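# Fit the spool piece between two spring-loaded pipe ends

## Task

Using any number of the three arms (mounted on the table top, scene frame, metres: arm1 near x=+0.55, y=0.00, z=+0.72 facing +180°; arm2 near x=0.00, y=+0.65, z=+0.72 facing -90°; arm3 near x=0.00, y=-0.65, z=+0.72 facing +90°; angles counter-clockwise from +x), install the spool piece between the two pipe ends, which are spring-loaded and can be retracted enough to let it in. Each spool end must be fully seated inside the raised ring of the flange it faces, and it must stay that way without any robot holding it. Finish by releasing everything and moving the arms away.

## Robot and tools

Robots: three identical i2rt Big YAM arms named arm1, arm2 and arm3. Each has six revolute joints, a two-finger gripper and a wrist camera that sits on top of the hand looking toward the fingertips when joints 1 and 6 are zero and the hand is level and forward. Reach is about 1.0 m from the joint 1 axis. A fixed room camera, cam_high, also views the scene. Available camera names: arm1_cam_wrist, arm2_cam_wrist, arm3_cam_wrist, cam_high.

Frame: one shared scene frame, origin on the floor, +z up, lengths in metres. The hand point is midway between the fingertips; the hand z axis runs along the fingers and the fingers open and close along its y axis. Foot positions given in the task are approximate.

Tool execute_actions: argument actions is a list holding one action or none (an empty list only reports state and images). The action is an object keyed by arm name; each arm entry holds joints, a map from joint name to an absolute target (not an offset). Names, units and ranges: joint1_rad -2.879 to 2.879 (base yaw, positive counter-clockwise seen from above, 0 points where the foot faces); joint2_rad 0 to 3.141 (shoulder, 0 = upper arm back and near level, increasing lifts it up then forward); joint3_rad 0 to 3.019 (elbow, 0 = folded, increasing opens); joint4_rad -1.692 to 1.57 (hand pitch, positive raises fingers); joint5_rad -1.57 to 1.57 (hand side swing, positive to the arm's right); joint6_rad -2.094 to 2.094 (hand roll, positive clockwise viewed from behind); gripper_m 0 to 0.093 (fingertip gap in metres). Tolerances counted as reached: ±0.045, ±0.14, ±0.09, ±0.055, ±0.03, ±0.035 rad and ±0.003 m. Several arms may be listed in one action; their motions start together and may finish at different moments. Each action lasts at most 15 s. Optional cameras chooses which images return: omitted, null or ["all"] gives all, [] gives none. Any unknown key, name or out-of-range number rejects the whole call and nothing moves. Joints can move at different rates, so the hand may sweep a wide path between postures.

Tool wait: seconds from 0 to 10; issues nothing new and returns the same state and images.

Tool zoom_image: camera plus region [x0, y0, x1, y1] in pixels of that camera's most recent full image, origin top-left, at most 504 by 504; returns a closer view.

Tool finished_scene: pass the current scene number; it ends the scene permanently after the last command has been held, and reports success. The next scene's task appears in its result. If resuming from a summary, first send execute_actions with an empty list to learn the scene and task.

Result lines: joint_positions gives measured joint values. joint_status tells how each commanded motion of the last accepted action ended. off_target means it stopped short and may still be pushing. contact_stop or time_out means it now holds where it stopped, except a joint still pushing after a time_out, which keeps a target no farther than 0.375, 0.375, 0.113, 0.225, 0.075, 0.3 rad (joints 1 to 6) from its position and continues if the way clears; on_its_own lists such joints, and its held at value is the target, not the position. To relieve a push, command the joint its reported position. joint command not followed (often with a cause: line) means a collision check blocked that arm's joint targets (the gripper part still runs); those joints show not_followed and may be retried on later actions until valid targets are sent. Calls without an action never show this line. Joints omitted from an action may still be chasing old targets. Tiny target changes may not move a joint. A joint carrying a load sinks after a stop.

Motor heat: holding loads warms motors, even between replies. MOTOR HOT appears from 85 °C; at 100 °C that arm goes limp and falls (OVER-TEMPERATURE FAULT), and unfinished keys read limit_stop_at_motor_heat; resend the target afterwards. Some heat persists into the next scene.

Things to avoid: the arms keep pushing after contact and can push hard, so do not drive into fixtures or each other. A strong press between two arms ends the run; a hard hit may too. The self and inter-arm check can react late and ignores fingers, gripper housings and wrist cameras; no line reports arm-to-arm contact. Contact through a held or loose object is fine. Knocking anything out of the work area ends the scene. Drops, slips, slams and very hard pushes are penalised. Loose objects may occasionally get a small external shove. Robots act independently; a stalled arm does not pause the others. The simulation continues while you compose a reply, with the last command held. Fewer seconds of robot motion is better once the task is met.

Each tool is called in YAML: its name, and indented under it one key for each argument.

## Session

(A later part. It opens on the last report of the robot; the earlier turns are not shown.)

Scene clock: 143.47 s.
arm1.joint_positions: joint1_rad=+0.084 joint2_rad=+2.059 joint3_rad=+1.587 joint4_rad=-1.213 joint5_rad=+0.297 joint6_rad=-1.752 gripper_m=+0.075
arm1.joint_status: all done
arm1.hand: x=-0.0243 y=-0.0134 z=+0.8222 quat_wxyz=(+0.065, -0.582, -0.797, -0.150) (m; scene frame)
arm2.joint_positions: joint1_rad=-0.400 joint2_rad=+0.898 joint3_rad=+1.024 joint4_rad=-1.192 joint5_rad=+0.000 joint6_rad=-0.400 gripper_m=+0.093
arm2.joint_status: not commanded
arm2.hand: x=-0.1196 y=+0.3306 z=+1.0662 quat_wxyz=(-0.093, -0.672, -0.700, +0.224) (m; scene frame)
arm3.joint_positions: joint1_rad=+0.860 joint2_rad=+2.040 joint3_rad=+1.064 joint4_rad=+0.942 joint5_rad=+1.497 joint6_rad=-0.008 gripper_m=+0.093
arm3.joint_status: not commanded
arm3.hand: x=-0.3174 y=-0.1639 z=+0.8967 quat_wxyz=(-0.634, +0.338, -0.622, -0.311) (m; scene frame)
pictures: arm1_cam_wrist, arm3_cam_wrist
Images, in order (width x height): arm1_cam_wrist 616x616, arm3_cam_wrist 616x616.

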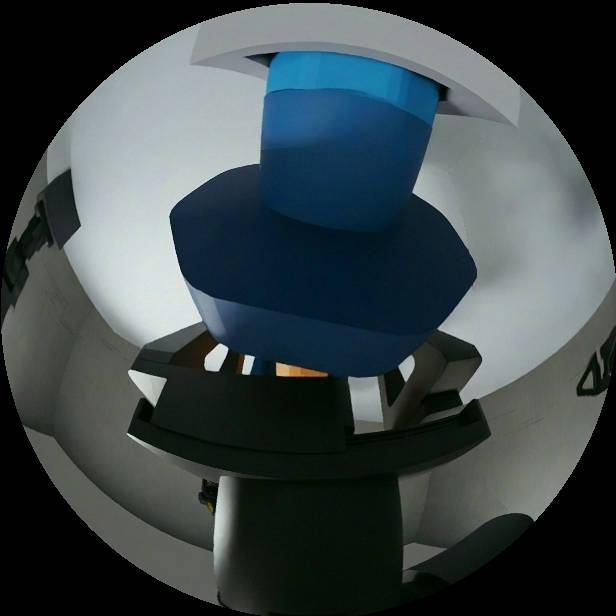

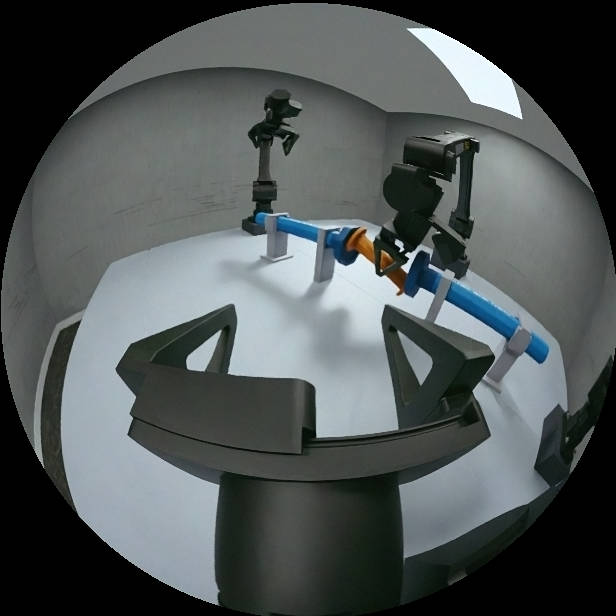

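execute_actions:
  actions:
    - {"arm1":{"joints":{"gripper_m":0.02}}}
  cameras: []

execute_actions:
  actions:
    - {"arm1":{"joints":{"joint5_rad":-0.05,"joint1_rad":-0.015,"joint2_rad":2.04}}}
  cameras: ["arm3_cam_wrist","arm1_cam_wrist"]

zoom_image:
  camera: "arm3_cam_wrist"
  region: [290,190,470,330]

Scene clock: 147.13 s.
arm1.joint_positions: joint1_rad=+0.083 joint2_rad=+2.058 joint3_rad=+1.583 joint4_rad=-1.217 joint5_rad=+0.300 joint6_rad=-1.751 gripper_m=+0.036
arm1.joint_status: gripper_m off_target (ended at +0.036, target +0.020)
arm1.hand: x=-0.0222 y=-0.0125 z=+0.8216 quat_wxyz=(+0.063, -0.582, -0.796, -0.153) (m; scene frame)
arm2.joint_positions: joint1_rad=-0.400 joint2_rad=+0.898 joint3_rad=+1.024 joint4_rad=-1.192 joint5_rad=+0.000 joint6_rad=-0.400 gripper_m=+0.093
arm2.joint_status: not commanded
arm2.hand: x=-0.1196 y=+0.3306 z=+1.0662 quat_wxyz=(-0.093, -0.672, -0.700, +0.224) (m; scene frame)
arm3.joint_positions: joint1_rad=+0.860 joint2_rad=+2.040 joint3_rad=+1.064 joint4_rad=+0.942 joint5_rad=+1.497 joint6_rad=-0.008 gripper_m=+0.093
arm3.joint_status: not commanded
arm3.hand: x=-0.3174 y=-0.1639 z=+0.8967 quat_wxyz=(-0.634, +0.338, -0.622, -0.311) (m; scene frame)
pictures: none
No camera images: the call's "cameras" was empty. Leave "cameras" out to get every camera's image.

Scene clock: 148.10 s.
arm1.joint_positions: joint1_rad=-0.016 joint2_rad=+2.042 joint3_rad=+1.583 joint4_rad=-1.213 joint5_rad=-0.032 joint6_rad=-1.786 gripper_m=+0.036
arm1.joint_status: all done
arm1.hand: x=-0.0219 y=-0.0119 z=+0.8228 quat_wxyz=(-0.044, -0.623, -0.781, -0.023) (m; scene frame)
arm2.joint_positions: joint1_rad=-0.400 joint2_rad=+0.898 joint3_rad=+1.024 joint4_rad=-1.192 joint5_rad=+0.000 joint6_rad=-0.400 gripper_m=+0.093
arm2.joint_status: not commanded
arm2.hand: x=-0.1196 y=+0.3306 z=+1.0662 quat_wxyz=(-0.093, -0.672, -0.700, +0.224) (m; scene frame)
arm3.joint_positions: joint1_rad=+0.860 joint2_rad=+2.040 joint3_rad=+1.064 joint4_rad=+0.942 joint5_rad=+1.497 joint6_rad=-0.008 gripper_m=+0.093
arm3.joint_status: not commanded
arm3.hand: x=-0.3174 y=-0.1639 z=+0.8967 quat_wxyz=(-0.634, +0.338, -0.622, -0.311) (m; scene frame)
pictures: arm1_cam_wrist, arm3_cam_wrist
Images, in order (width x height): arm1_cam_wrist 616x616, arm3_cam_wrist 616x616.

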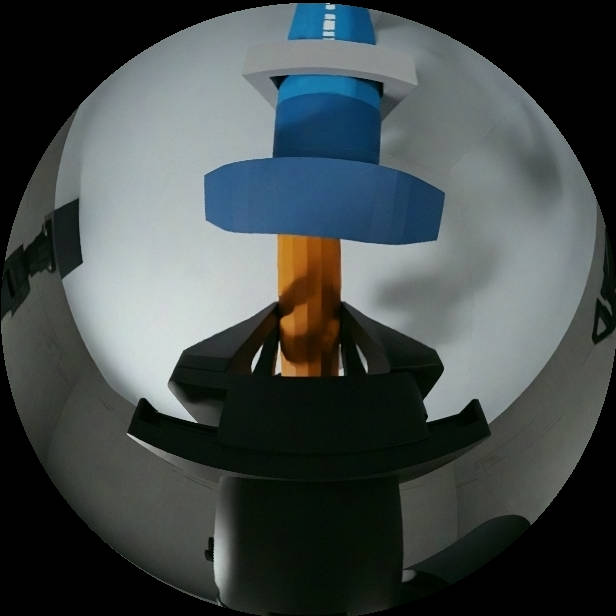

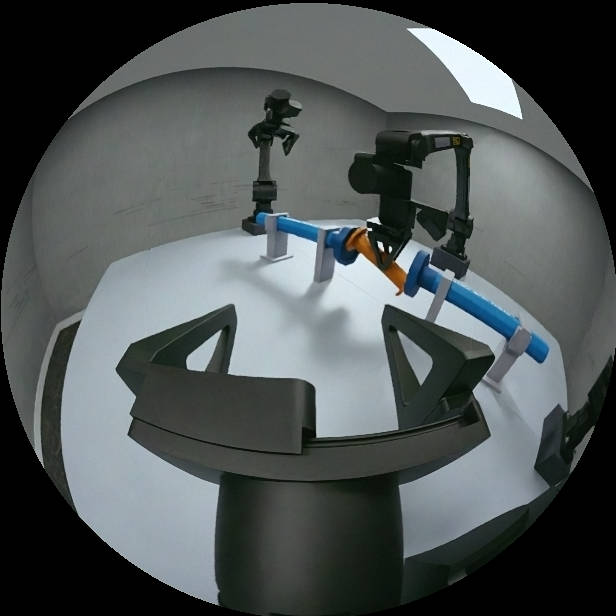

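Region (290, 190, 470, 330) of arm3_cam_wrist's 616x616 image, scaled by 2.800, with more detail than that image has.

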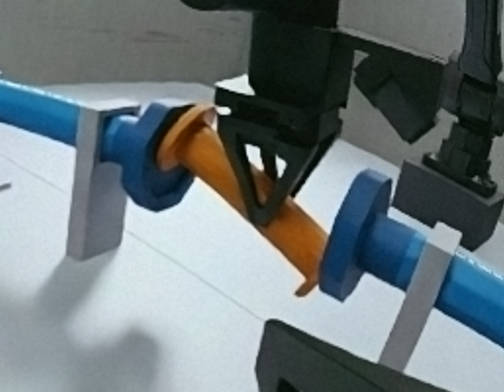

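execute_actions:
  actions:
    - {"arm1":{"joints":{"joint5_rad":-0.35,"joint1_rad":-0.1,"joint2_rad":2.04,"joint6_rad":-1.82}}}
  cameras: ["arm3_cam_wrist"]

zoom_image:
  camera: "arm3_cam_wrist"
  region: [290,190,470,330]

Scene clock: 154.37 s.
arm1.joint_positions: joint1_rad=-0.102 joint2_rad=+2.044 joint3_rad=+1.578 joint4_rad=-1.206 joint5_rad=-0.324 joint6_rad=-1.863 gripper_m=+0.036
arm1.joint_status: joint6_rad time_out (moved -0.078 of -0.034); the others done
arm1.on_its_own: joint6_rad reads -1.863 and still pushes toward -1.820 since a time_out
arm1.hand: x=-0.0245 y=-0.0117 z=+0.8290 quat_wxyz=(-0.127, -0.624, -0.764, +0.101) (m; scene frame)
arm2.joint_positions: joint1_rad=-0.400 joint2_rad=+0.898 joint3_rad=+1.024 joint4_rad=-1.192 joint5_rad=+0.000 joint6_rad=-0.400 gripper_m=+0.093
arm2.joint_status: not commanded
arm2.hand: x=-0.1196 y=+0.3306 z=+1.0662 quat_wxyz=(-0.093, -0.672, -0.700, +0.224) (m; scene frame)
arm3.joint_positions: joint1_rad=+0.860 joint2_rad=+2.040 joint3_rad=+1.064 joint4_rad=+0.942 joint5_rad=+1.497 joint6_rad=-0.008 gripper_m=+0.093
arm3.joint_status: not commanded
arm3.hand: x=-0.3174 y=-0.1639 z=+0.8967 quat_wxyz=(-0.634, +0.338, -0.622, -0.311) (m; scene frame)
pictures: arm3_cam_wrist
Images, in order (width x height): arm3_cam_wrist 616x616.

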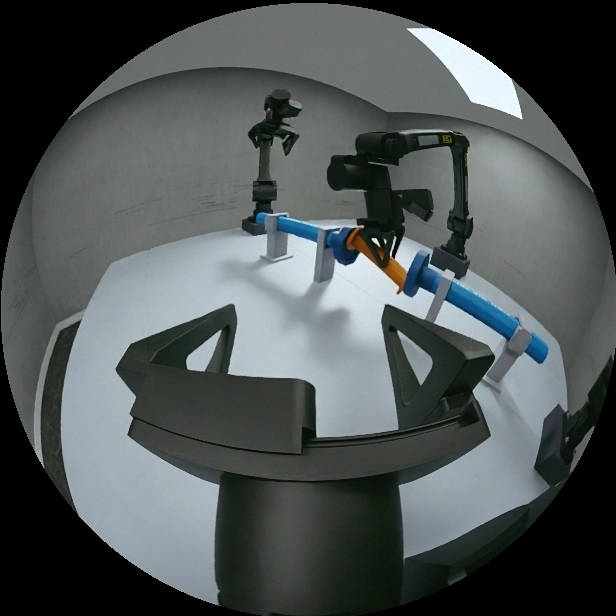

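Region (290, 190, 470, 330) of arm3_cam_wrist's 616x616 image, scaled by 2.800, with more detail than that image has.

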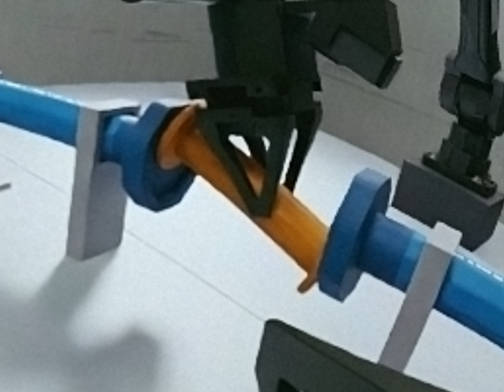

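execute_actions:
  actions:
    - {"arm1":{"joints":{"joint5_rad":-0.6,"joint1_rad":-0.17,"joint2_rad":2.05,"joint6_rad":-1.9}}}
  cameras: ["arm3_cam_wrist","cam_high"]

zoom_image:
  camera: "arm3_cam_wrist"
  region: [290,190,470,330]

zoom_image:
  camera: "cam_high"
  region: [160,200,340,330]

Scene clock: 158.60 s.
arm1.joint_positions: joint1_rad=-0.168 joint2_rad=+2.062 joint3_rad=+1.572 joint4_rad=-1.206 joint5_rad=-0.572 joint6_rad=-1.921 gripper_m=+0.036
arm1.joint_status: all done
arm1.hand: x=-0.0273 y=-0.0124 z=+0.8356 quat_wxyz=(-0.191, -0.617, -0.735, +0.208) (m; scene frame)
arm2.joint_positions: joint1_rad=-0.400 joint2_rad=+0.898 joint3_rad=+1.024 joint4_rad=-1.192 joint5_rad=+0.000 joint6_rad=-0.400 gripper_m=+0.093
arm2.joint_status: not commanded
arm2.hand: x=-0.1196 y=+0.3306 z=+1.0662 quat_wxyz=(-0.093, -0.672, -0.700, +0.224) (m; scene frame)
arm3.joint_positions: joint1_rad=+0.860 joint2_rad=+2.040 joint3_rad=+1.064 joint4_rad=+0.942 joint5_rad=+1.497 joint6_rad=-0.008 gripper_m=+0.093
arm3.joint_status: not commanded
arm3.hand: x=-0.3174 y=-0.1639 z=+0.8967 quat_wxyz=(-0.634, +0.338, -0.622, -0.311) (m; scene frame)
pictures: arm3_cam_wrist, cam_high
Images, in order (width x height): arm3_cam_wrist 616x616, cam_high 504x504.

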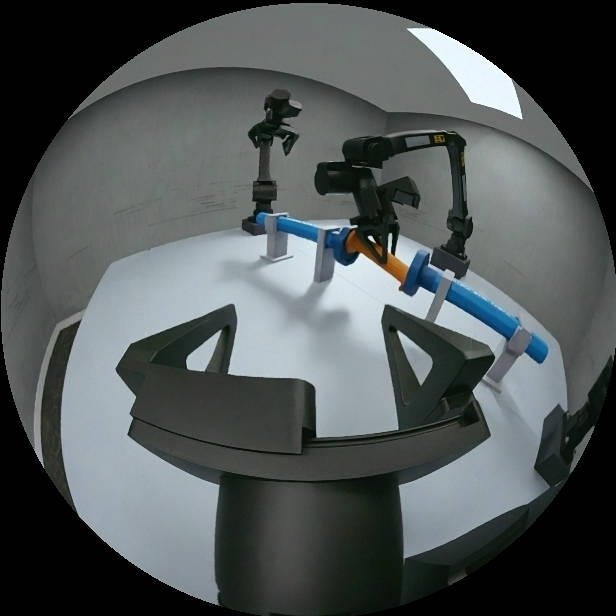

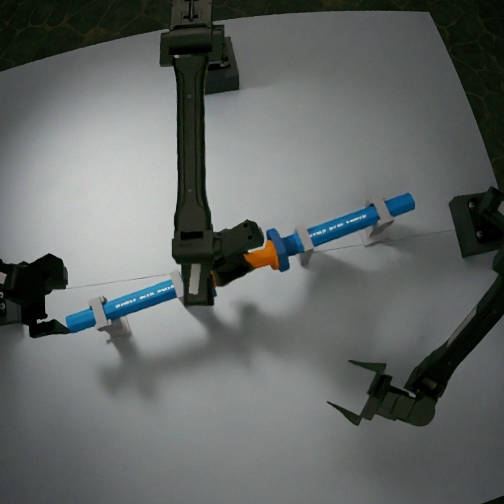

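Region (290, 190, 470, 330) of arm3_cam_wrist's 616x616 image, scaled by 2.800, with more detail than that image has.

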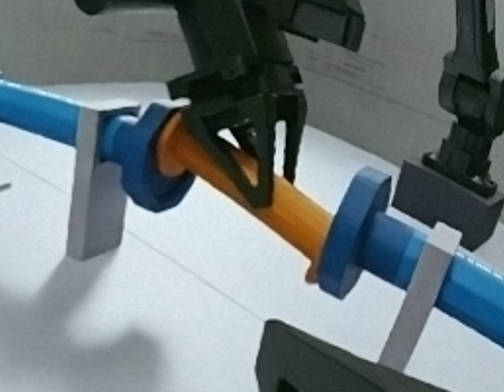

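Region (160, 200, 340, 330) of cam_high's 504x504 image, scaled by 2.800, with more detail than that image has.

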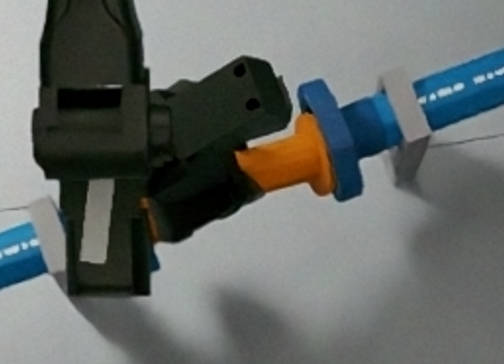

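Working. Continue.

execute_actions:
  actions:
    - {"arm1":{"joints":{"joint5_rad":-0.75,"joint1_rad":-0.205,"joint2_rad":2.06,"joint6_rad":-1.96}}}
  cameras: ["arm3_cam_wrist","cam_high"]

zoom_image:
  camera: "arm3_cam_wrist"
  region: [290,190,470,330]

zoom_image:
  camera: "cam_high"
  region: [160,200,340,330]

Scene clock: 163.57 s.
arm1.joint_positions: joint1_rad=-0.199 joint2_rad=+2.073 joint3_rad=+1.561 joint4_rad=-1.207 joint5_rad=-0.708 joint6_rad=-1.963 gripper_m=+0.036
arm1.joint_status: joint5_rad time_out (moved -0.136 of -0.178); the others done
arm1.on_its_own: joint5_rad reads -0.708 and still pushes toward -0.750 since a time_out
arm1.hand: x=-0.0271 y=-0.0136 z=+0.8402 quat_wxyz=(-0.222, -0.605, -0.716, +0.267) (m; scene frame)
arm2.joint_positions: joint1_rad=-0.400 joint2_rad=+0.898 joint3_rad=+1.024 joint4_rad=-1.192 joint5_rad=+0.000 joint6_rad=-0.400 gripper_m=+0.093
arm2.joint_status: not commanded
arm2.hand: x=-0.1196 y=+0.3306 z=+1.0662 quat_wxyz=(-0.093, -0.672, -0.700, +0.224) (m; scene frame)
arm3.joint_positions: joint1_rad=+0.860 joint2_rad=+2.040 joint3_rad=+1.064 joint4_rad=+0.942 joint5_rad=+1.497 joint6_rad=-0.008 gripper_m=+0.093
arm3.joint_status: not commanded
arm3.hand: x=-0.3174 y=-0.1639 z=+0.8967 quat_wxyz=(-0.634, +0.338, -0.622, -0.311) (m; scene frame)
pictures: arm3_cam_wrist, cam_high
Images, in order (width x height): arm3_cam_wrist 616x616, cam_high 504x504.

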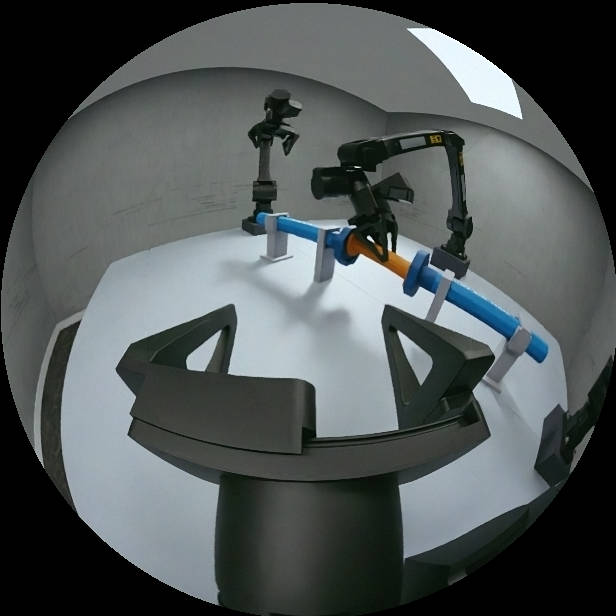

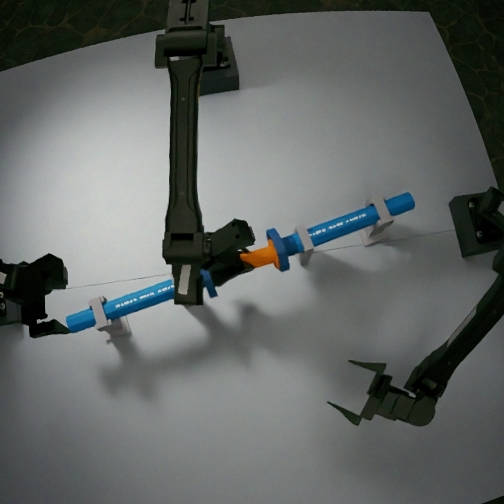

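Region (290, 190, 470, 330) of arm3_cam_wrist's 616x616 image, scaled by 2.800, with more detail than that image has.

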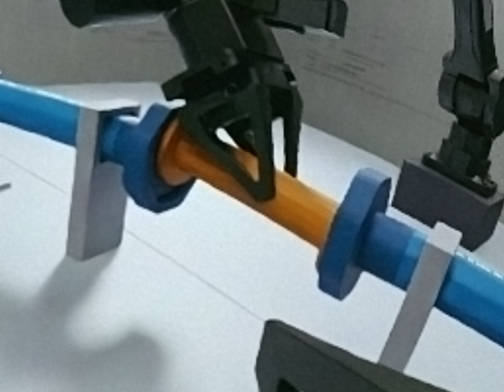

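Region (160, 200, 340, 330) of cam_high's 504x504 image, scaled by 2.800, with more detail than that image has.

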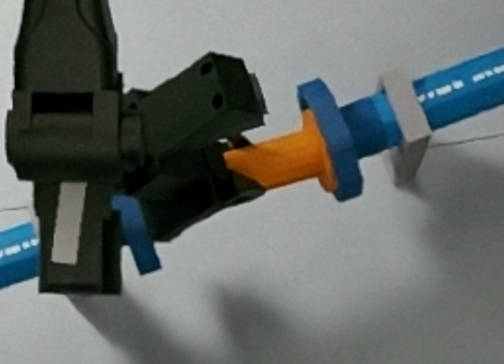

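Near level. Release and back off to inspect.

execute_actions:
  actions:
    - {"arm1":{"joints":{"gripper_m":0.075,"joint5_rad":-0.708}}}
  cameras: []

execute_actions:
  actions:
    - {"arm1":{"joints":{"joint5_rad":-0.3,"joint1_rad":-0.09,"joint2_rad":2.0}}}
  cameras: []

execute_actions:
  actions:
    - {"arm1":{"joints":{"joint5_rad":0,"joint1_rad":-0.01,"joint2_rad":1.85,"joint6_rad":-1.8}}}

zoom_image:
  camera: "arm3_cam_wrist"
  region: [290,190,470,330]

zoom_image:
  camera: "cam_high"
  region: [160,200,340,330]

Scene clock: 168.47 s.
arm1.joint_positions: joint1_rad=-0.199 joint2_rad=+2.069 joint3_rad=+1.561 joint4_rad=-1.207 joint5_rad=-0.711 joint6_rad=-1.963 gripper_m=+0.075
arm1.joint_status: all done
arm1.hand: x=-0.0274 y=-0.0139 z=+0.8421 quat_wxyz=(-0.221, -0.605, -0.716, +0.268) (m; scene frame)
arm2.joint_positions: joint1_rad=-0.400 joint2_rad=+0.898 joint3_rad=+1.024 joint4_rad=-1.192 joint5_rad=+0.000 joint6_rad=-0.400 gripper_m=+0.093
arm2.joint_status: not commanded
arm2.hand: x=-0.1196 y=+0.3306 z=+1.0662 quat_wxyz=(-0.093, -0.672, -0.700, +0.224) (m; scene frame)
arm3.joint_positions: joint1_rad=+0.860 joint2_rad=+2.040 joint3_rad=+1.064 joint4_rad=+0.942 joint5_rad=+1.497 joint6_rad=-0.008 gripper_m=+0.093
arm3.joint_status: not commanded
arm3.hand: x=-0.3174 y=-0.1639 z=+0.8967 quat_wxyz=(-0.634, +0.338, -0.622, -0.311) (m; scene frame)
pictures: none
No camera images: the call's "cameras" was empty. Leave "cameras" out to get every camera's image.

Scene clock: 169.63 s.
arm1.joint_positions: joint1_rad=-0.086 joint2_rad=+2.000 joint3_rad=+1.561 joint4_rad=-1.207 joint5_rad=-0.302 joint6_rad=-1.963 gripper_m=+0.075
arm1.joint_status: all done
arm1.hand: x=-0.0210 y=-0.0180 z=+0.8466 quat_wxyz=(-0.106, -0.578, -0.802, +0.104) (m; scene frame)
arm2.joint_positions: joint1_rad=-0.400 joint2_rad=+0.898 joint3_rad=+1.024 joint4_rad=-1.192 joint5_rad=+0.000 joint6_rad=-0.400 gripper_m=+0.093
arm2.joint_status: not commanded
arm2.hand: x=-0.1196 y=+0.3306 z=+1.0662 quat_wxyz=(-0.093, -0.672, -0.700, +0.224) (m; scene frame)
arm3.joint_positions: joint1_rad=+0.860 joint2_rad=+2.040 joint3_rad=+1.064 joint4_rad=+0.942 joint5_rad=+1.497 joint6_rad=-0.008 gripper_m=+0.093
arm3.joint_status: not commanded
arm3.hand: x=-0.3174 y=-0.1639 z=+0.8967 quat_wxyz=(-0.634, +0.338, -0.622, -0.311) (m; scene frame)
pictures: none
No camera images: the call's "cameras" was empty. Leave "cameras" out to get every camera's image.

Scene clock: 170.73 s.
arm1.joint_positions: joint1_rad=-0.002 joint2_rad=+1.833 joint3_rad=+1.561 joint4_rad=-1.207 joint5_rad=-0.003 joint6_rad=-1.809 gripper_m=+0.075
arm1.joint_status: all done
arm1.hand: x=-0.0254 y=-0.0161 z=+0.9306 quat_wxyz=(+0.040, -0.607, -0.793, +0.027) (m; scene frame)
arm2.joint_positions: joint1_rad=-0.400 joint2_rad=+0.898 joint3_rad=+1.024 joint4_rad=-1.192 joint5_rad=+0.000 joint6_rad=-0.400 gripper_m=+0.093
arm2.joint_status: not commanded
arm2.hand: x=-0.1196 y=+0.3306 z=+1.0662 quat_wxyz=(-0.093, -0.672, -0.700, +0.224) (m; scene frame)
arm3.joint_positions: joint1_rad=+0.860 joint2_rad=+2.040 joint3_rad=+1.064 joint4_rad=+0.942 joint5_rad=+1.497 joint6_rad=-0.008 gripper_m=+0.093
arm3.joint_status: not commanded
arm3.hand: x=-0.3174 y=-0.1639 z=+0.8967 quat_wxyz=(-0.634, +0.338, -0.622, -0.311) (m; scene frame)
pictures: arm1_cam_wrist, arm2_cam_wrist, arm3_cam_wrist, cam_high
Images, in order (width x height): arm1_cam_wrist 616x616, arm2_cam_wrist 616x616, arm3_cam_wrist 616x616, cam_high 504x504.

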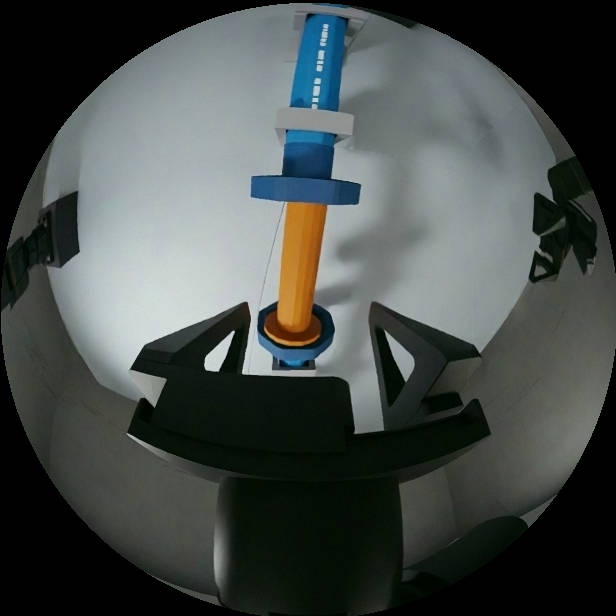

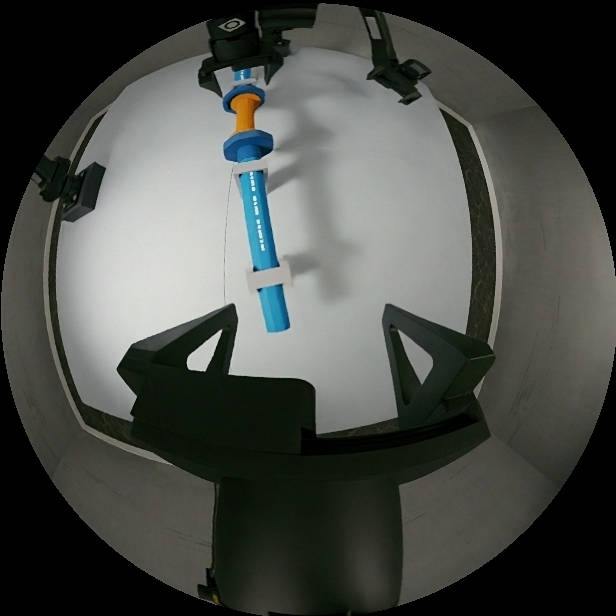

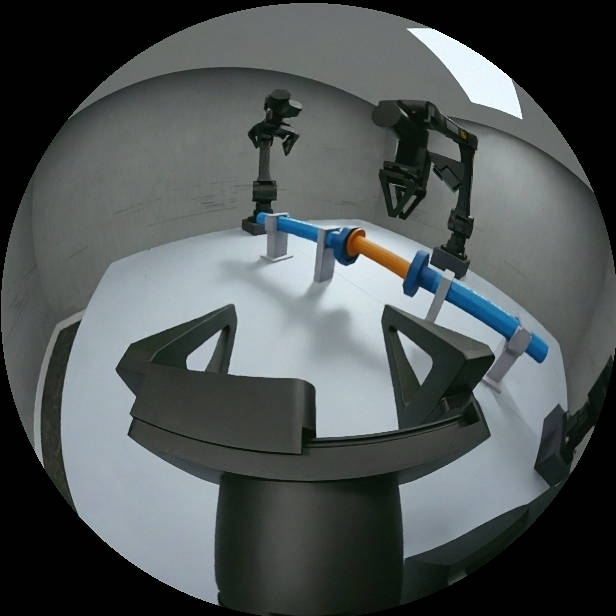

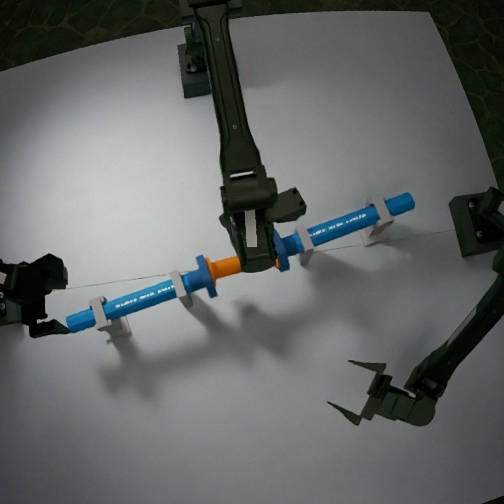

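Region (290, 190, 470, 330) of arm3_cam_wrist's 616x616 image, scaled by 2.800, with more detail than that image has.

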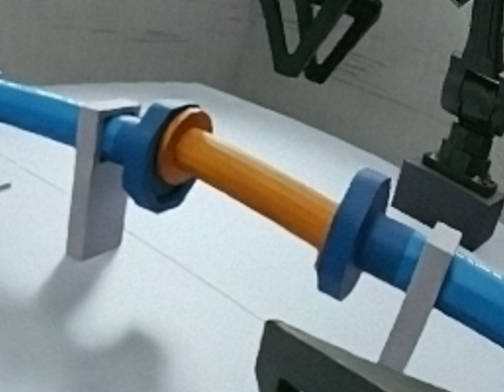

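Region (160, 200, 340, 330) of cam_high's 504x504 image, scaled by 2.800, with more detail than that image has.

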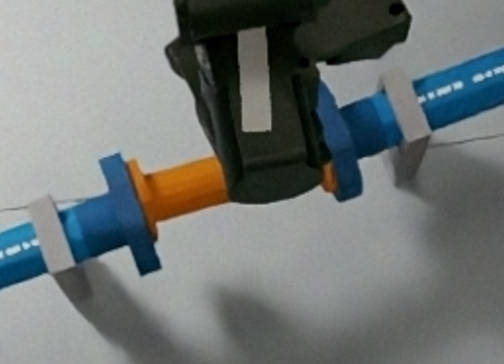

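execute_actions:
  actions:
    - {"arm1":{"joints":{"joint1_rad":-0.055,"joint3_rad":1.61,"joint4_rad":-1.2,"joint6_rad":-1.8,"joint2_rad":1.9}}}
  cameras: []

execute_actions:
  actions:
    - {"arm1":{"joints":{"joint2_rad":2.02}}}
  cameras: ["arm1_cam_wrist","arm3_cam_wrist"]

zoom_image:
  camera: "arm3_cam_wrist"
  region: [290,190,470,330]

Scene clock: 176.37 s.
arm1.joint_positions: joint1_rad=-0.060 joint2_rad=+1.896 joint3_rad=+1.564 joint4_rad=-1.207 joint5_rad=-0.002 joint6_rad=-1.809 gripper_m=+0.075
arm1.joint_status: all done
arm1.hand: x=-0.0254 y=+0.0175 z=+0.8975 quat_wxyz=(+0.018, -0.631, -0.776, +0.007) (m; scene frame)
arm2.joint_positions: joint1_rad=-0.400 joint2_rad=+0.898 joint3_rad=+1.024 joint4_rad=-1.192 joint5_rad=+0.000 joint6_rad=-0.400 gripper_m=+0.093
arm2.joint_status: not commanded
arm2.hand: x=-0.1196 y=+0.3306 z=+1.0662 quat_wxyz=(-0.093, -0.672, -0.700, +0.224) (m; scene frame)
arm3.joint_positions: joint1_rad=+0.860 joint2_rad=+2.040 joint3_rad=+1.064 joint4_rad=+0.942 joint5_rad=+1.497 joint6_rad=-0.008 gripper_m=+0.093
arm3.joint_status: not commanded
arm3.hand: x=-0.3174 y=-0.1639 z=+0.8967 quat_wxyz=(-0.634, +0.338, -0.622, -0.311) (m; scene frame)
pictures: none
No camera images: the call's "cameras" was empty. Leave "cameras" out to get every camera's image.

Scene clock: 177.37 s.
arm1.joint_positions: joint1_rad=-0.060 joint2_rad=+2.029 joint3_rad=+1.575 joint4_rad=-1.207 joint5_rad=-0.002 joint6_rad=-1.809 gripper_m=+0.075
arm1.joint_status: all done
arm1.hand: x=-0.0208 y=+0.0181 z=+0.8272 quat_wxyz=(-0.031, -0.630, -0.775, -0.030) (m; scene frame)
arm2.joint_positions: joint1_rad=-0.400 joint2_rad=+0.898 joint3_rad=+1.024 joint4_rad=-1.192 joint5_rad=+0.000 joint6_rad=-0.400 gripper_m=+0.093
arm2.joint_status: not commanded
arm2.hand: x=-0.1196 y=+0.3306 z=+1.0662 quat_wxyz=(-0.093, -0.672, -0.700, +0.224) (m; scene frame)
arm3.joint_positions: joint1_rad=+0.860 joint2_rad=+2.040 joint3_rad=+1.064 joint4_rad=+0.942 joint5_rad=+1.497 joint6_rad=-0.008 gripper_m=+0.093
arm3.joint_status: not commanded
arm3.hand: x=-0.3174 y=-0.1639 z=+0.8967 quat_wxyz=(-0.634, +0.338, -0.622, -0.311) (m; scene frame)
pictures: arm1_cam_wrist, arm3_cam_wrist
Images, in order (width x height): arm1_cam_wrist 616x616, arm3_cam_wrist 616x616.

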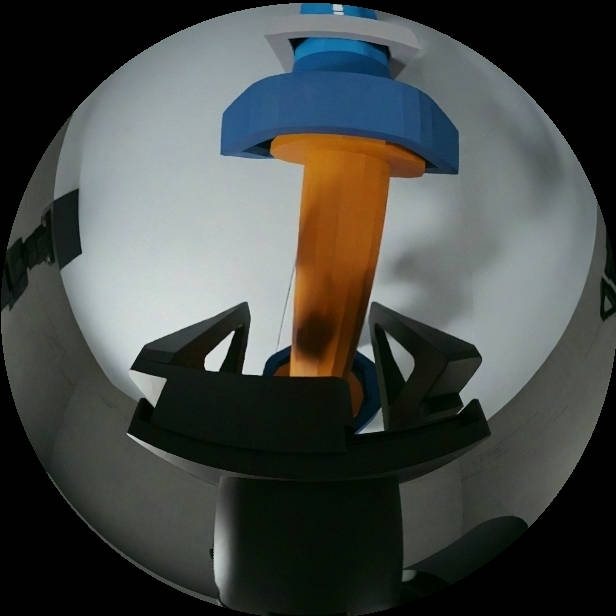

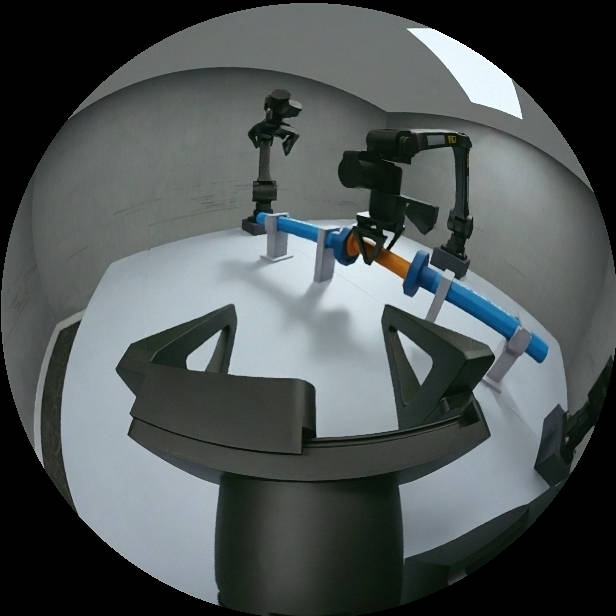

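Region (290, 190, 470, 330) of arm3_cam_wrist's 616x616 image, scaled by 2.800, with more detail than that image has.

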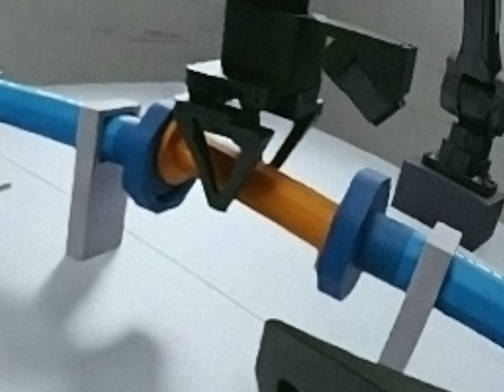

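execute_actions:
  actions:
    - {"arm1":{"joints":{"joint3_rad":1.625,"joint4_rad":-1.15}}}
  cameras: []

execute_actions:
  actions:
    - {"arm1":{"joints":{"gripper_m":0.02}}}
  cameras: ["arm1_cam_wrist","arm3_cam_wrist"]

zoom_image:
  camera: "arm3_cam_wrist"
  region: [290,190,470,330]

Scene clock: 182.10 s.
arm1.joint_positions: joint1_rad=-0.060 joint2_rad=+2.029 joint3_rad=+1.575 joint4_rad=-1.164 joint5_rad=-0.002 joint6_rad=-1.809 gripper_m=+0.075
arm1.joint_status: all done
arm1.hand: x=-0.0312 y=+0.0185 z=+0.8265 quat_wxyz=(-0.014, -0.631, -0.776, -0.017) (m; scene frame)
arm2.joint_positions: joint1_rad=-0.400 joint2_rad=+0.898 joint3_rad=+1.024 joint4_rad=-1.192 joint5_rad=+0.000 joint6_rad=-0.400 gripper_m=+0.093
arm2.joint_status: not commanded
arm2.hand: x=-0.1196 y=+0.3306 z=+1.0662 quat_wxyz=(-0.093, -0.672, -0.700, +0.224) (m; scene frame)
arm3.joint_positions: joint1_rad=+0.860 joint2_rad=+2.040 joint3_rad=+1.064 joint4_rad=+0.942 joint5_rad=+1.497 joint6_rad=-0.008 gripper_m=+0.093
arm3.joint_status: not commanded
arm3.hand: x=-0.3174 y=-0.1639 z=+0.8967 quat_wxyz=(-0.634, +0.338, -0.622, -0.311) (m; scene frame)
pictures: none
No camera images: the call's "cameras" was empty. Leave "cameras" out to get every camera's image.

Scene clock: 182.70 s.
arm1.joint_positions: joint1_rad=-0.060 joint2_rad=+2.029 joint3_rad=+1.575 joint4_rad=-1.164 joint5_rad=+0.000 joint6_rad=-1.798 gripper_m=+0.036
arm1.joint_status: gripper_m off_target (ended at +0.036, target +0.020)
arm1.hand: x=-0.0312 y=+0.0188 z=+0.8265 quat_wxyz=(-0.013, -0.635, -0.772, -0.018) (m; scene frame)
arm2.joint_positions: joint1_rad=-0.400 joint2_rad=+0.898 joint3_rad=+1.024 joint4_rad=-1.192 joint5_rad=+0.000 joint6_rad=-0.400 gripper_m=+0.093
arm2.joint_status: not commanded
arm2.hand: x=-0.1196 y=+0.3306 z=+1.0662 quat_wxyz=(-0.093, -0.672, -0.700, +0.224) (m; scene frame)
arm3.joint_positions: joint1_rad=+0.860 joint2_rad=+2.040 joint3_rad=+1.064 joint4_rad=+0.942 joint5_rad=+1.497 joint6_rad=-0.008 gripper_m=+0.093
arm3.joint_status: not commanded
arm3.hand: x=-0.3174 y=-0.1639 z=+0.8967 quat_wxyz=(-0.634, +0.338, -0.622, -0.311) (m; scene frame)
pictures: arm1_cam_wrist, arm3_cam_wrist
Images, in order (width x height): arm1_cam_wrist 616x616, arm3_cam_wrist 616x616.

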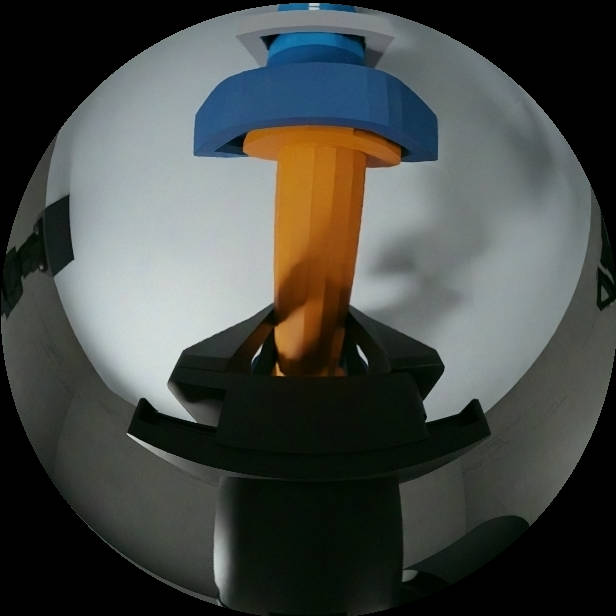

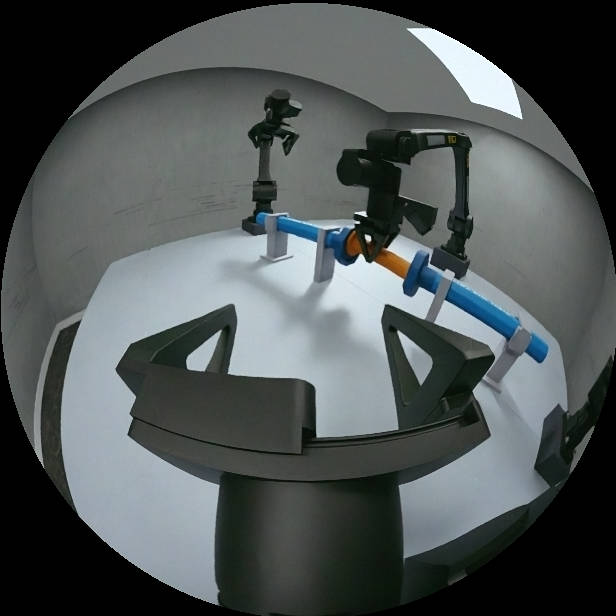

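Region (290, 190, 470, 330) of arm3_cam_wrist's 616x616 image, scaled by 2.800, with more detail than that image has.

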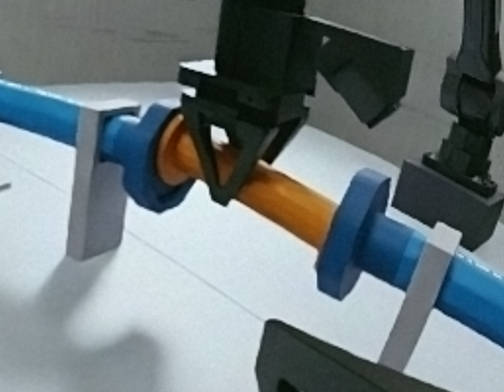

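execute_actions:
  actions:
    - {"arm1":{"joints":{"joint2_rad":2.06}}}
  cameras: []

execute_actions:
  actions:
    - {"arm1":{"joints":{"gripper_m":0.075}}}
  cameras: []

execute_actions:
  actions:
    - {"arm1":{"joints":{"joint2_rad":1.75,"joint1_rad":-0.01}}}

zoom_image:
  camera: "arm3_cam_wrist"
  region: [290,190,470,330]

zoom_image:
  camera: "cam_high"
  region: [160,200,340,330]

zoom_image:
  camera: "arm1_cam_wrist"
  region: [210,150,410,390]

Scene clock: 187.10 s.
arm1.joint_positions: joint1_rad=-0.060 joint2_rad=+2.030 joint3_rad=+1.575 joint4_rad=-1.164 joint5_rad=+0.000 joint6_rad=-1.798 gripper_m=+0.036
arm1.joint_status: all done
arm1.hand: x=-0.0312 y=+0.0188 z=+0.8261 quat_wxyz=(-0.014, -0.635, -0.772, -0.018) (m; scene frame)
arm2.joint_positions: joint1_rad=-0.400 joint2_rad=+0.898 joint3_rad=+1.024 joint4_rad=-1.192 joint5_rad=+0.000 joint6_rad=-0.400 gripper_m=+0.093
arm2.joint_status: not commanded
arm2.hand: x=-0.1196 y=+0.3306 z=+1.0662 quat_wxyz=(-0.093, -0.672, -0.700, +0.224) (m; scene frame)
arm3.joint_positions: joint1_rad=+0.860 joint2_rad=+2.040 joint3_rad=+1.064 joint4_rad=+0.942 joint5_rad=+1.497 joint6_rad=-0.008 gripper_m=+0.093
arm3.joint_status: not commanded
arm3.hand: x=-0.3174 y=-0.1639 z=+0.8967 quat_wxyz=(-0.634, +0.338, -0.622, -0.311) (m; scene frame)
pictures: none
No camera images: the call's "cameras" was empty. Leave "cameras" out to get every camera's image.

Scene clock: 187.80 s.
arm1.joint_positions: joint1_rad=-0.060 joint2_rad=+2.040 joint3_rad=+1.577 joint4_rad=-1.163 joint5_rad=+0.000 joint6_rad=-1.798 gripper_m=+0.075
arm1.joint_status: all done
arm1.hand: x=-0.0314 y=+0.0189 z=+0.8212 quat_wxyz=(-0.016, -0.635, -0.772, -0.020) (m; scene frame)
arm2.joint_positions: joint1_rad=-0.400 joint2_rad=+0.898 joint3_rad=+1.024 joint4_rad=-1.192 joint5_rad=+0.000 joint6_rad=-0.400 gripper_m=+0.093
arm2.joint_status: not commanded
arm2.hand: x=-0.1196 y=+0.3306 z=+1.0662 quat_wxyz=(-0.093, -0.672, -0.700, +0.224) (m; scene frame)
arm3.joint_positions: joint1_rad=+0.860 joint2_rad=+2.040 joint3_rad=+1.064 joint4_rad=+0.942 joint5_rad=+1.497 joint6_rad=-0.008 gripper_m=+0.093
arm3.joint_status: not commanded
arm3.hand: x=-0.3174 y=-0.1639 z=+0.8967 quat_wxyz=(-0.634, +0.338, -0.622, -0.311) (m; scene frame)
pictures: none
No camera images: the call's "cameras" was empty. Leave "cameras" out to get every camera's image.

Scene clock: 189.17 s.
arm1.joint_positions: joint1_rad=-0.006 joint2_rad=+1.744 joint3_rad=+1.605 joint4_rad=-1.163 joint5_rad=+0.000 joint6_rad=-1.798 gripper_m=+0.075
arm1.joint_status: all done
arm1.hand: x=-0.0466 y=-0.0149 z=+1.0015 quat_wxyz=(+0.109, -0.608, -0.782, +0.081) (m; scene frame)
arm2.joint_positions: joint1_rad=-0.400 joint2_rad=+0.898 joint3_rad=+1.024 joint4_rad=-1.192 joint5_rad=+0.000 joint6_rad=-0.400 gripper_m=+0.093
arm2.joint_status: not commanded
arm2.hand: x=-0.1196 y=+0.3306 z=+1.0662 quat_wxyz=(-0.093, -0.672, -0.700, +0.224) (m; scene frame)
arm3.joint_positions: joint1_rad=+0.860 joint2_rad=+2.040 joint3_rad=+1.064 joint4_rad=+0.942 joint5_rad=+1.497 joint6_rad=-0.008 gripper_m=+0.093
arm3.joint_status: not commanded
arm3.hand: x=-0.3174 y=-0.1639 z=+0.8967 quat_wxyz=(-0.634, +0.338, -0.622, -0.311) (m; scene frame)
pictures: arm1_cam_wrist, arm2_cam_wrist, arm3_cam_wrist, cam_high
Images, in order (width x height): arm1_cam_wrist 616x616, arm2_cam_wrist 616x616, arm3_cam_wrist 616x616, cam_high 504x504.

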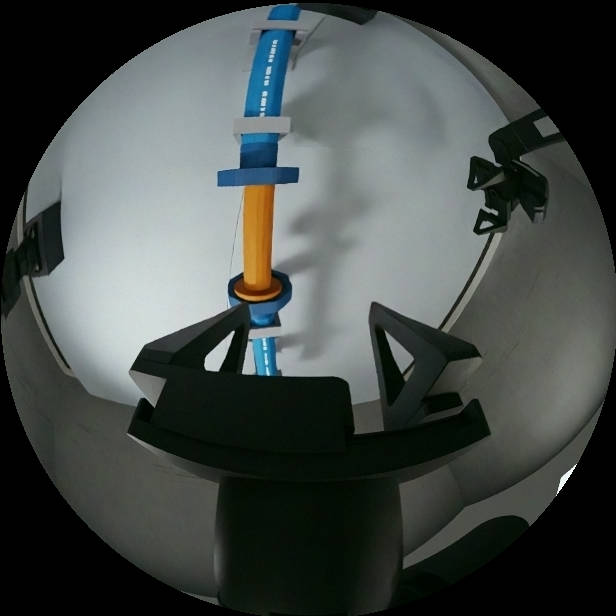

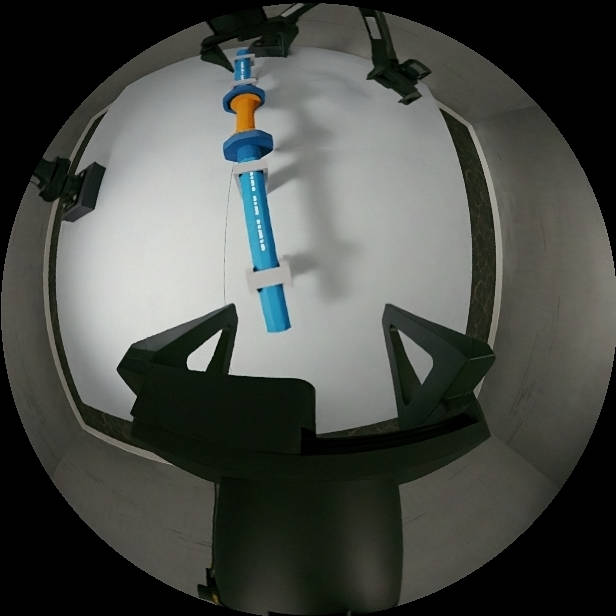

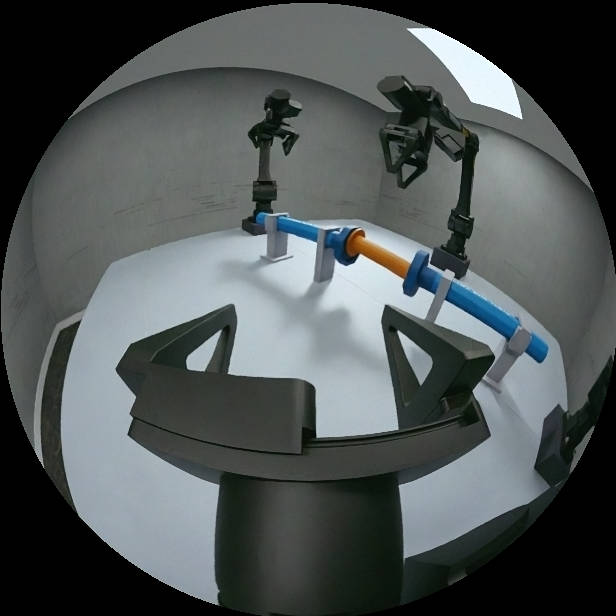

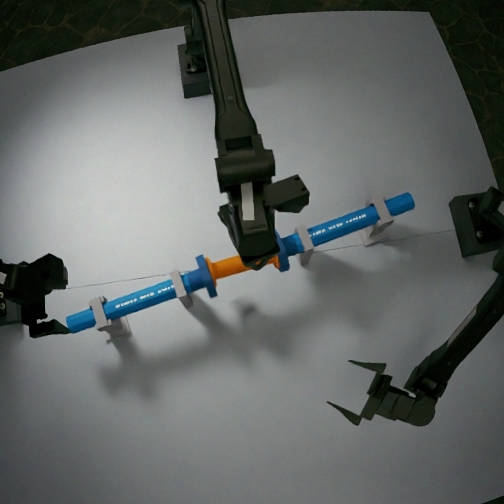

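Region (290, 190, 470, 330) of arm3_cam_wrist's 616x616 image, scaled by 2.800, with more detail than that image has.

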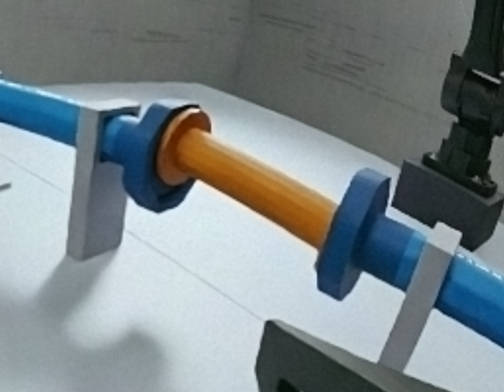

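Region (160, 200, 340, 330) of cam_high's 504x504 image, scaled by 2.800, with more detail than that image has.

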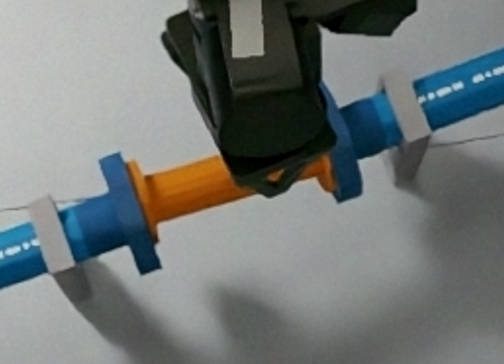

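Region (210, 150, 410, 390) of arm1_cam_wrist's 616x616 image, scaled by 2.100, with more detail than that image has.

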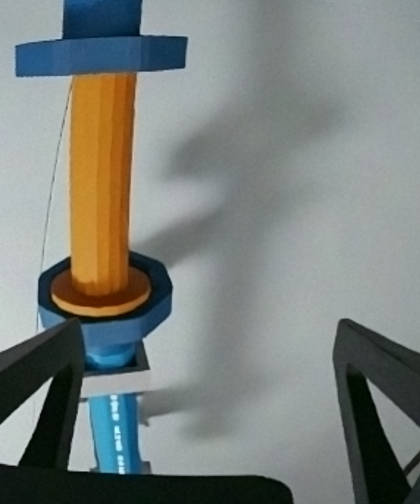

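execute_actions:
  actions:
    - {"arm1":{"joints":{"joint2_rad":1.95,"joint1_rad":-0.055}}}
  cameras: []

execute_actions:
  actions:
    - {"arm1":{"joints":{"joint2_rad":2.03}}}
  cameras: ["arm1_cam_wrist","arm3_cam_wrist"]

zoom_image:
  camera: "arm3_cam_wrist"
  region: [290,190,470,330]

Scene clock: 194.47 s.
arm1.joint_positions: joint1_rad=-0.058 joint2_rad=+1.961 joint3_rad=+1.605 joint4_rad=-1.162 joint5_rad=+0.000 joint6_rad=-1.798 gripper_m=+0.075
arm1.joint_status: all done
arm1.hand: x=-0.0491 y=+0.0177 z=+0.8762 quat_wxyz=(+0.027, -0.634, -0.773, +0.013) (m; scene frame)
arm2.joint_positions: joint1_rad=-0.400 joint2_rad=+0.898 joint3_rad=+1.024 joint4_rad=-1.192 joint5_rad=+0.000 joint6_rad=-0.400 gripper_m=+0.093
arm2.joint_status: not commanded
arm2.hand: x=-0.1196 y=+0.3306 z=+1.0662 quat_wxyz=(-0.093, -0.672, -0.700, +0.224) (m; scene frame)
arm3.joint_positions: joint1_rad=+0.860 joint2_rad=+2.040 joint3_rad=+1.064 joint4_rad=+0.942 joint5_rad=+1.497 joint6_rad=-0.008 gripper_m=+0.093
arm3.joint_status: not commanded
arm3.hand: x=-0.3174 y=-0.1639 z=+0.8967 quat_wxyz=(-0.634, +0.338, -0.622, -0.311) (m; scene frame)
pictures: none
No camera images: the call's "cameras" was empty. Leave "cameras" out to get every camera's image.

Scene clock: 195.37 s.
arm1.joint_positions: joint1_rad=-0.058 joint2_rad=+2.026 joint3_rad=+1.605 joint4_rad=-1.162 joint5_rad=+0.000 joint6_rad=-1.798 gripper_m=+0.075
arm1.joint_status: all done
arm1.hand: x=-0.0446 y=+0.0180 z=+0.8391 quat_wxyz=(+0.001, -0.634, -0.773, -0.007) (m; scene frame)
arm2.joint_positions: joint1_rad=-0.400 joint2_rad=+0.898 joint3_rad=+1.024 joint4_rad=-1.192 joint5_rad=+0.000 joint6_rad=-0.400 gripper_m=+0.093
arm2.joint_status: not commanded
arm2.hand: x=-0.1196 y=+0.3306 z=+1.0662 quat_wxyz=(-0.093, -0.672, -0.700, +0.224) (m; scene frame)
arm3.joint_positions: joint1_rad=+0.860 joint2_rad=+2.040 joint3_rad=+1.064 joint4_rad=+0.942 joint5_rad=+1.497 joint6_rad=-0.008 gripper_m=+0.093
arm3.joint_status: not commanded
arm3.hand: x=-0.3174 y=-0.1639 z=+0.8967 quat_wxyz=(-0.634, +0.338, -0.622, -0.311) (m; scene frame)
pictures: arm1_cam_wrist, arm3_cam_wrist
Images, in order (width x height): arm1_cam_wrist 616x616, arm3_cam_wrist 616x616.

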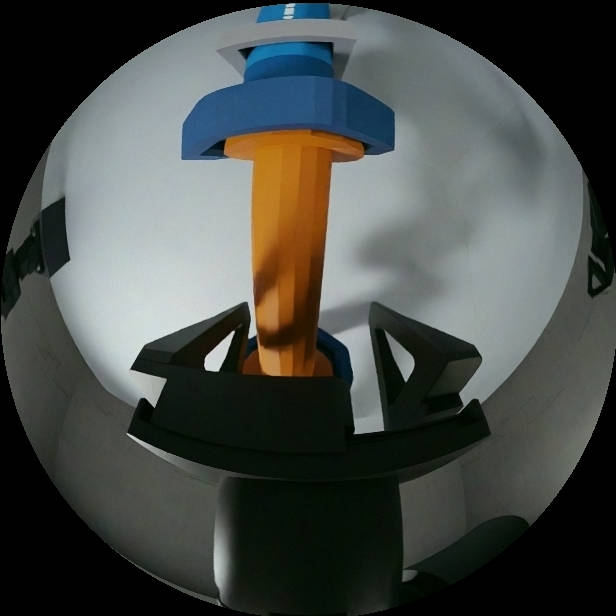

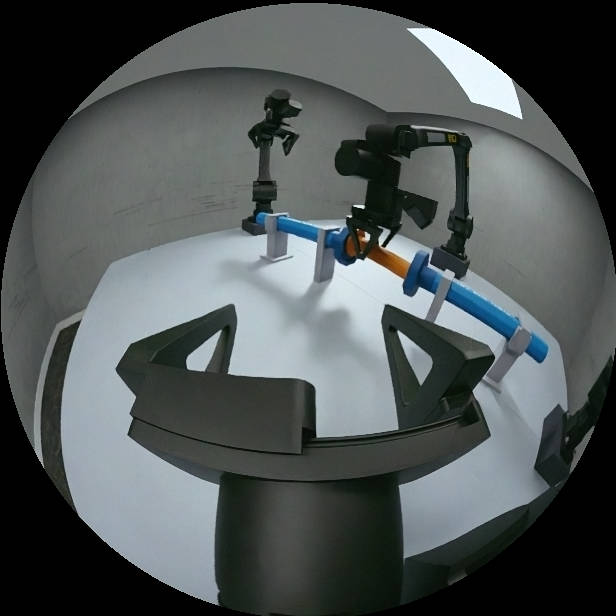

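Region (290, 190, 470, 330) of arm3_cam_wrist's 616x616 image, scaled by 2.800, with more detail than that image has.

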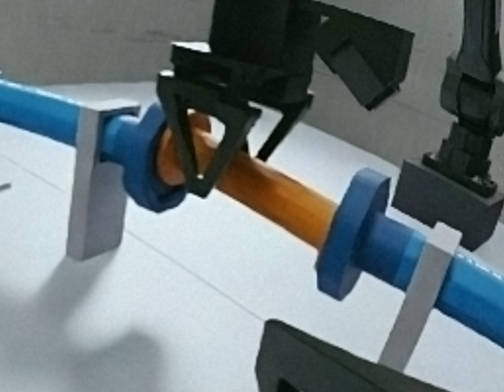

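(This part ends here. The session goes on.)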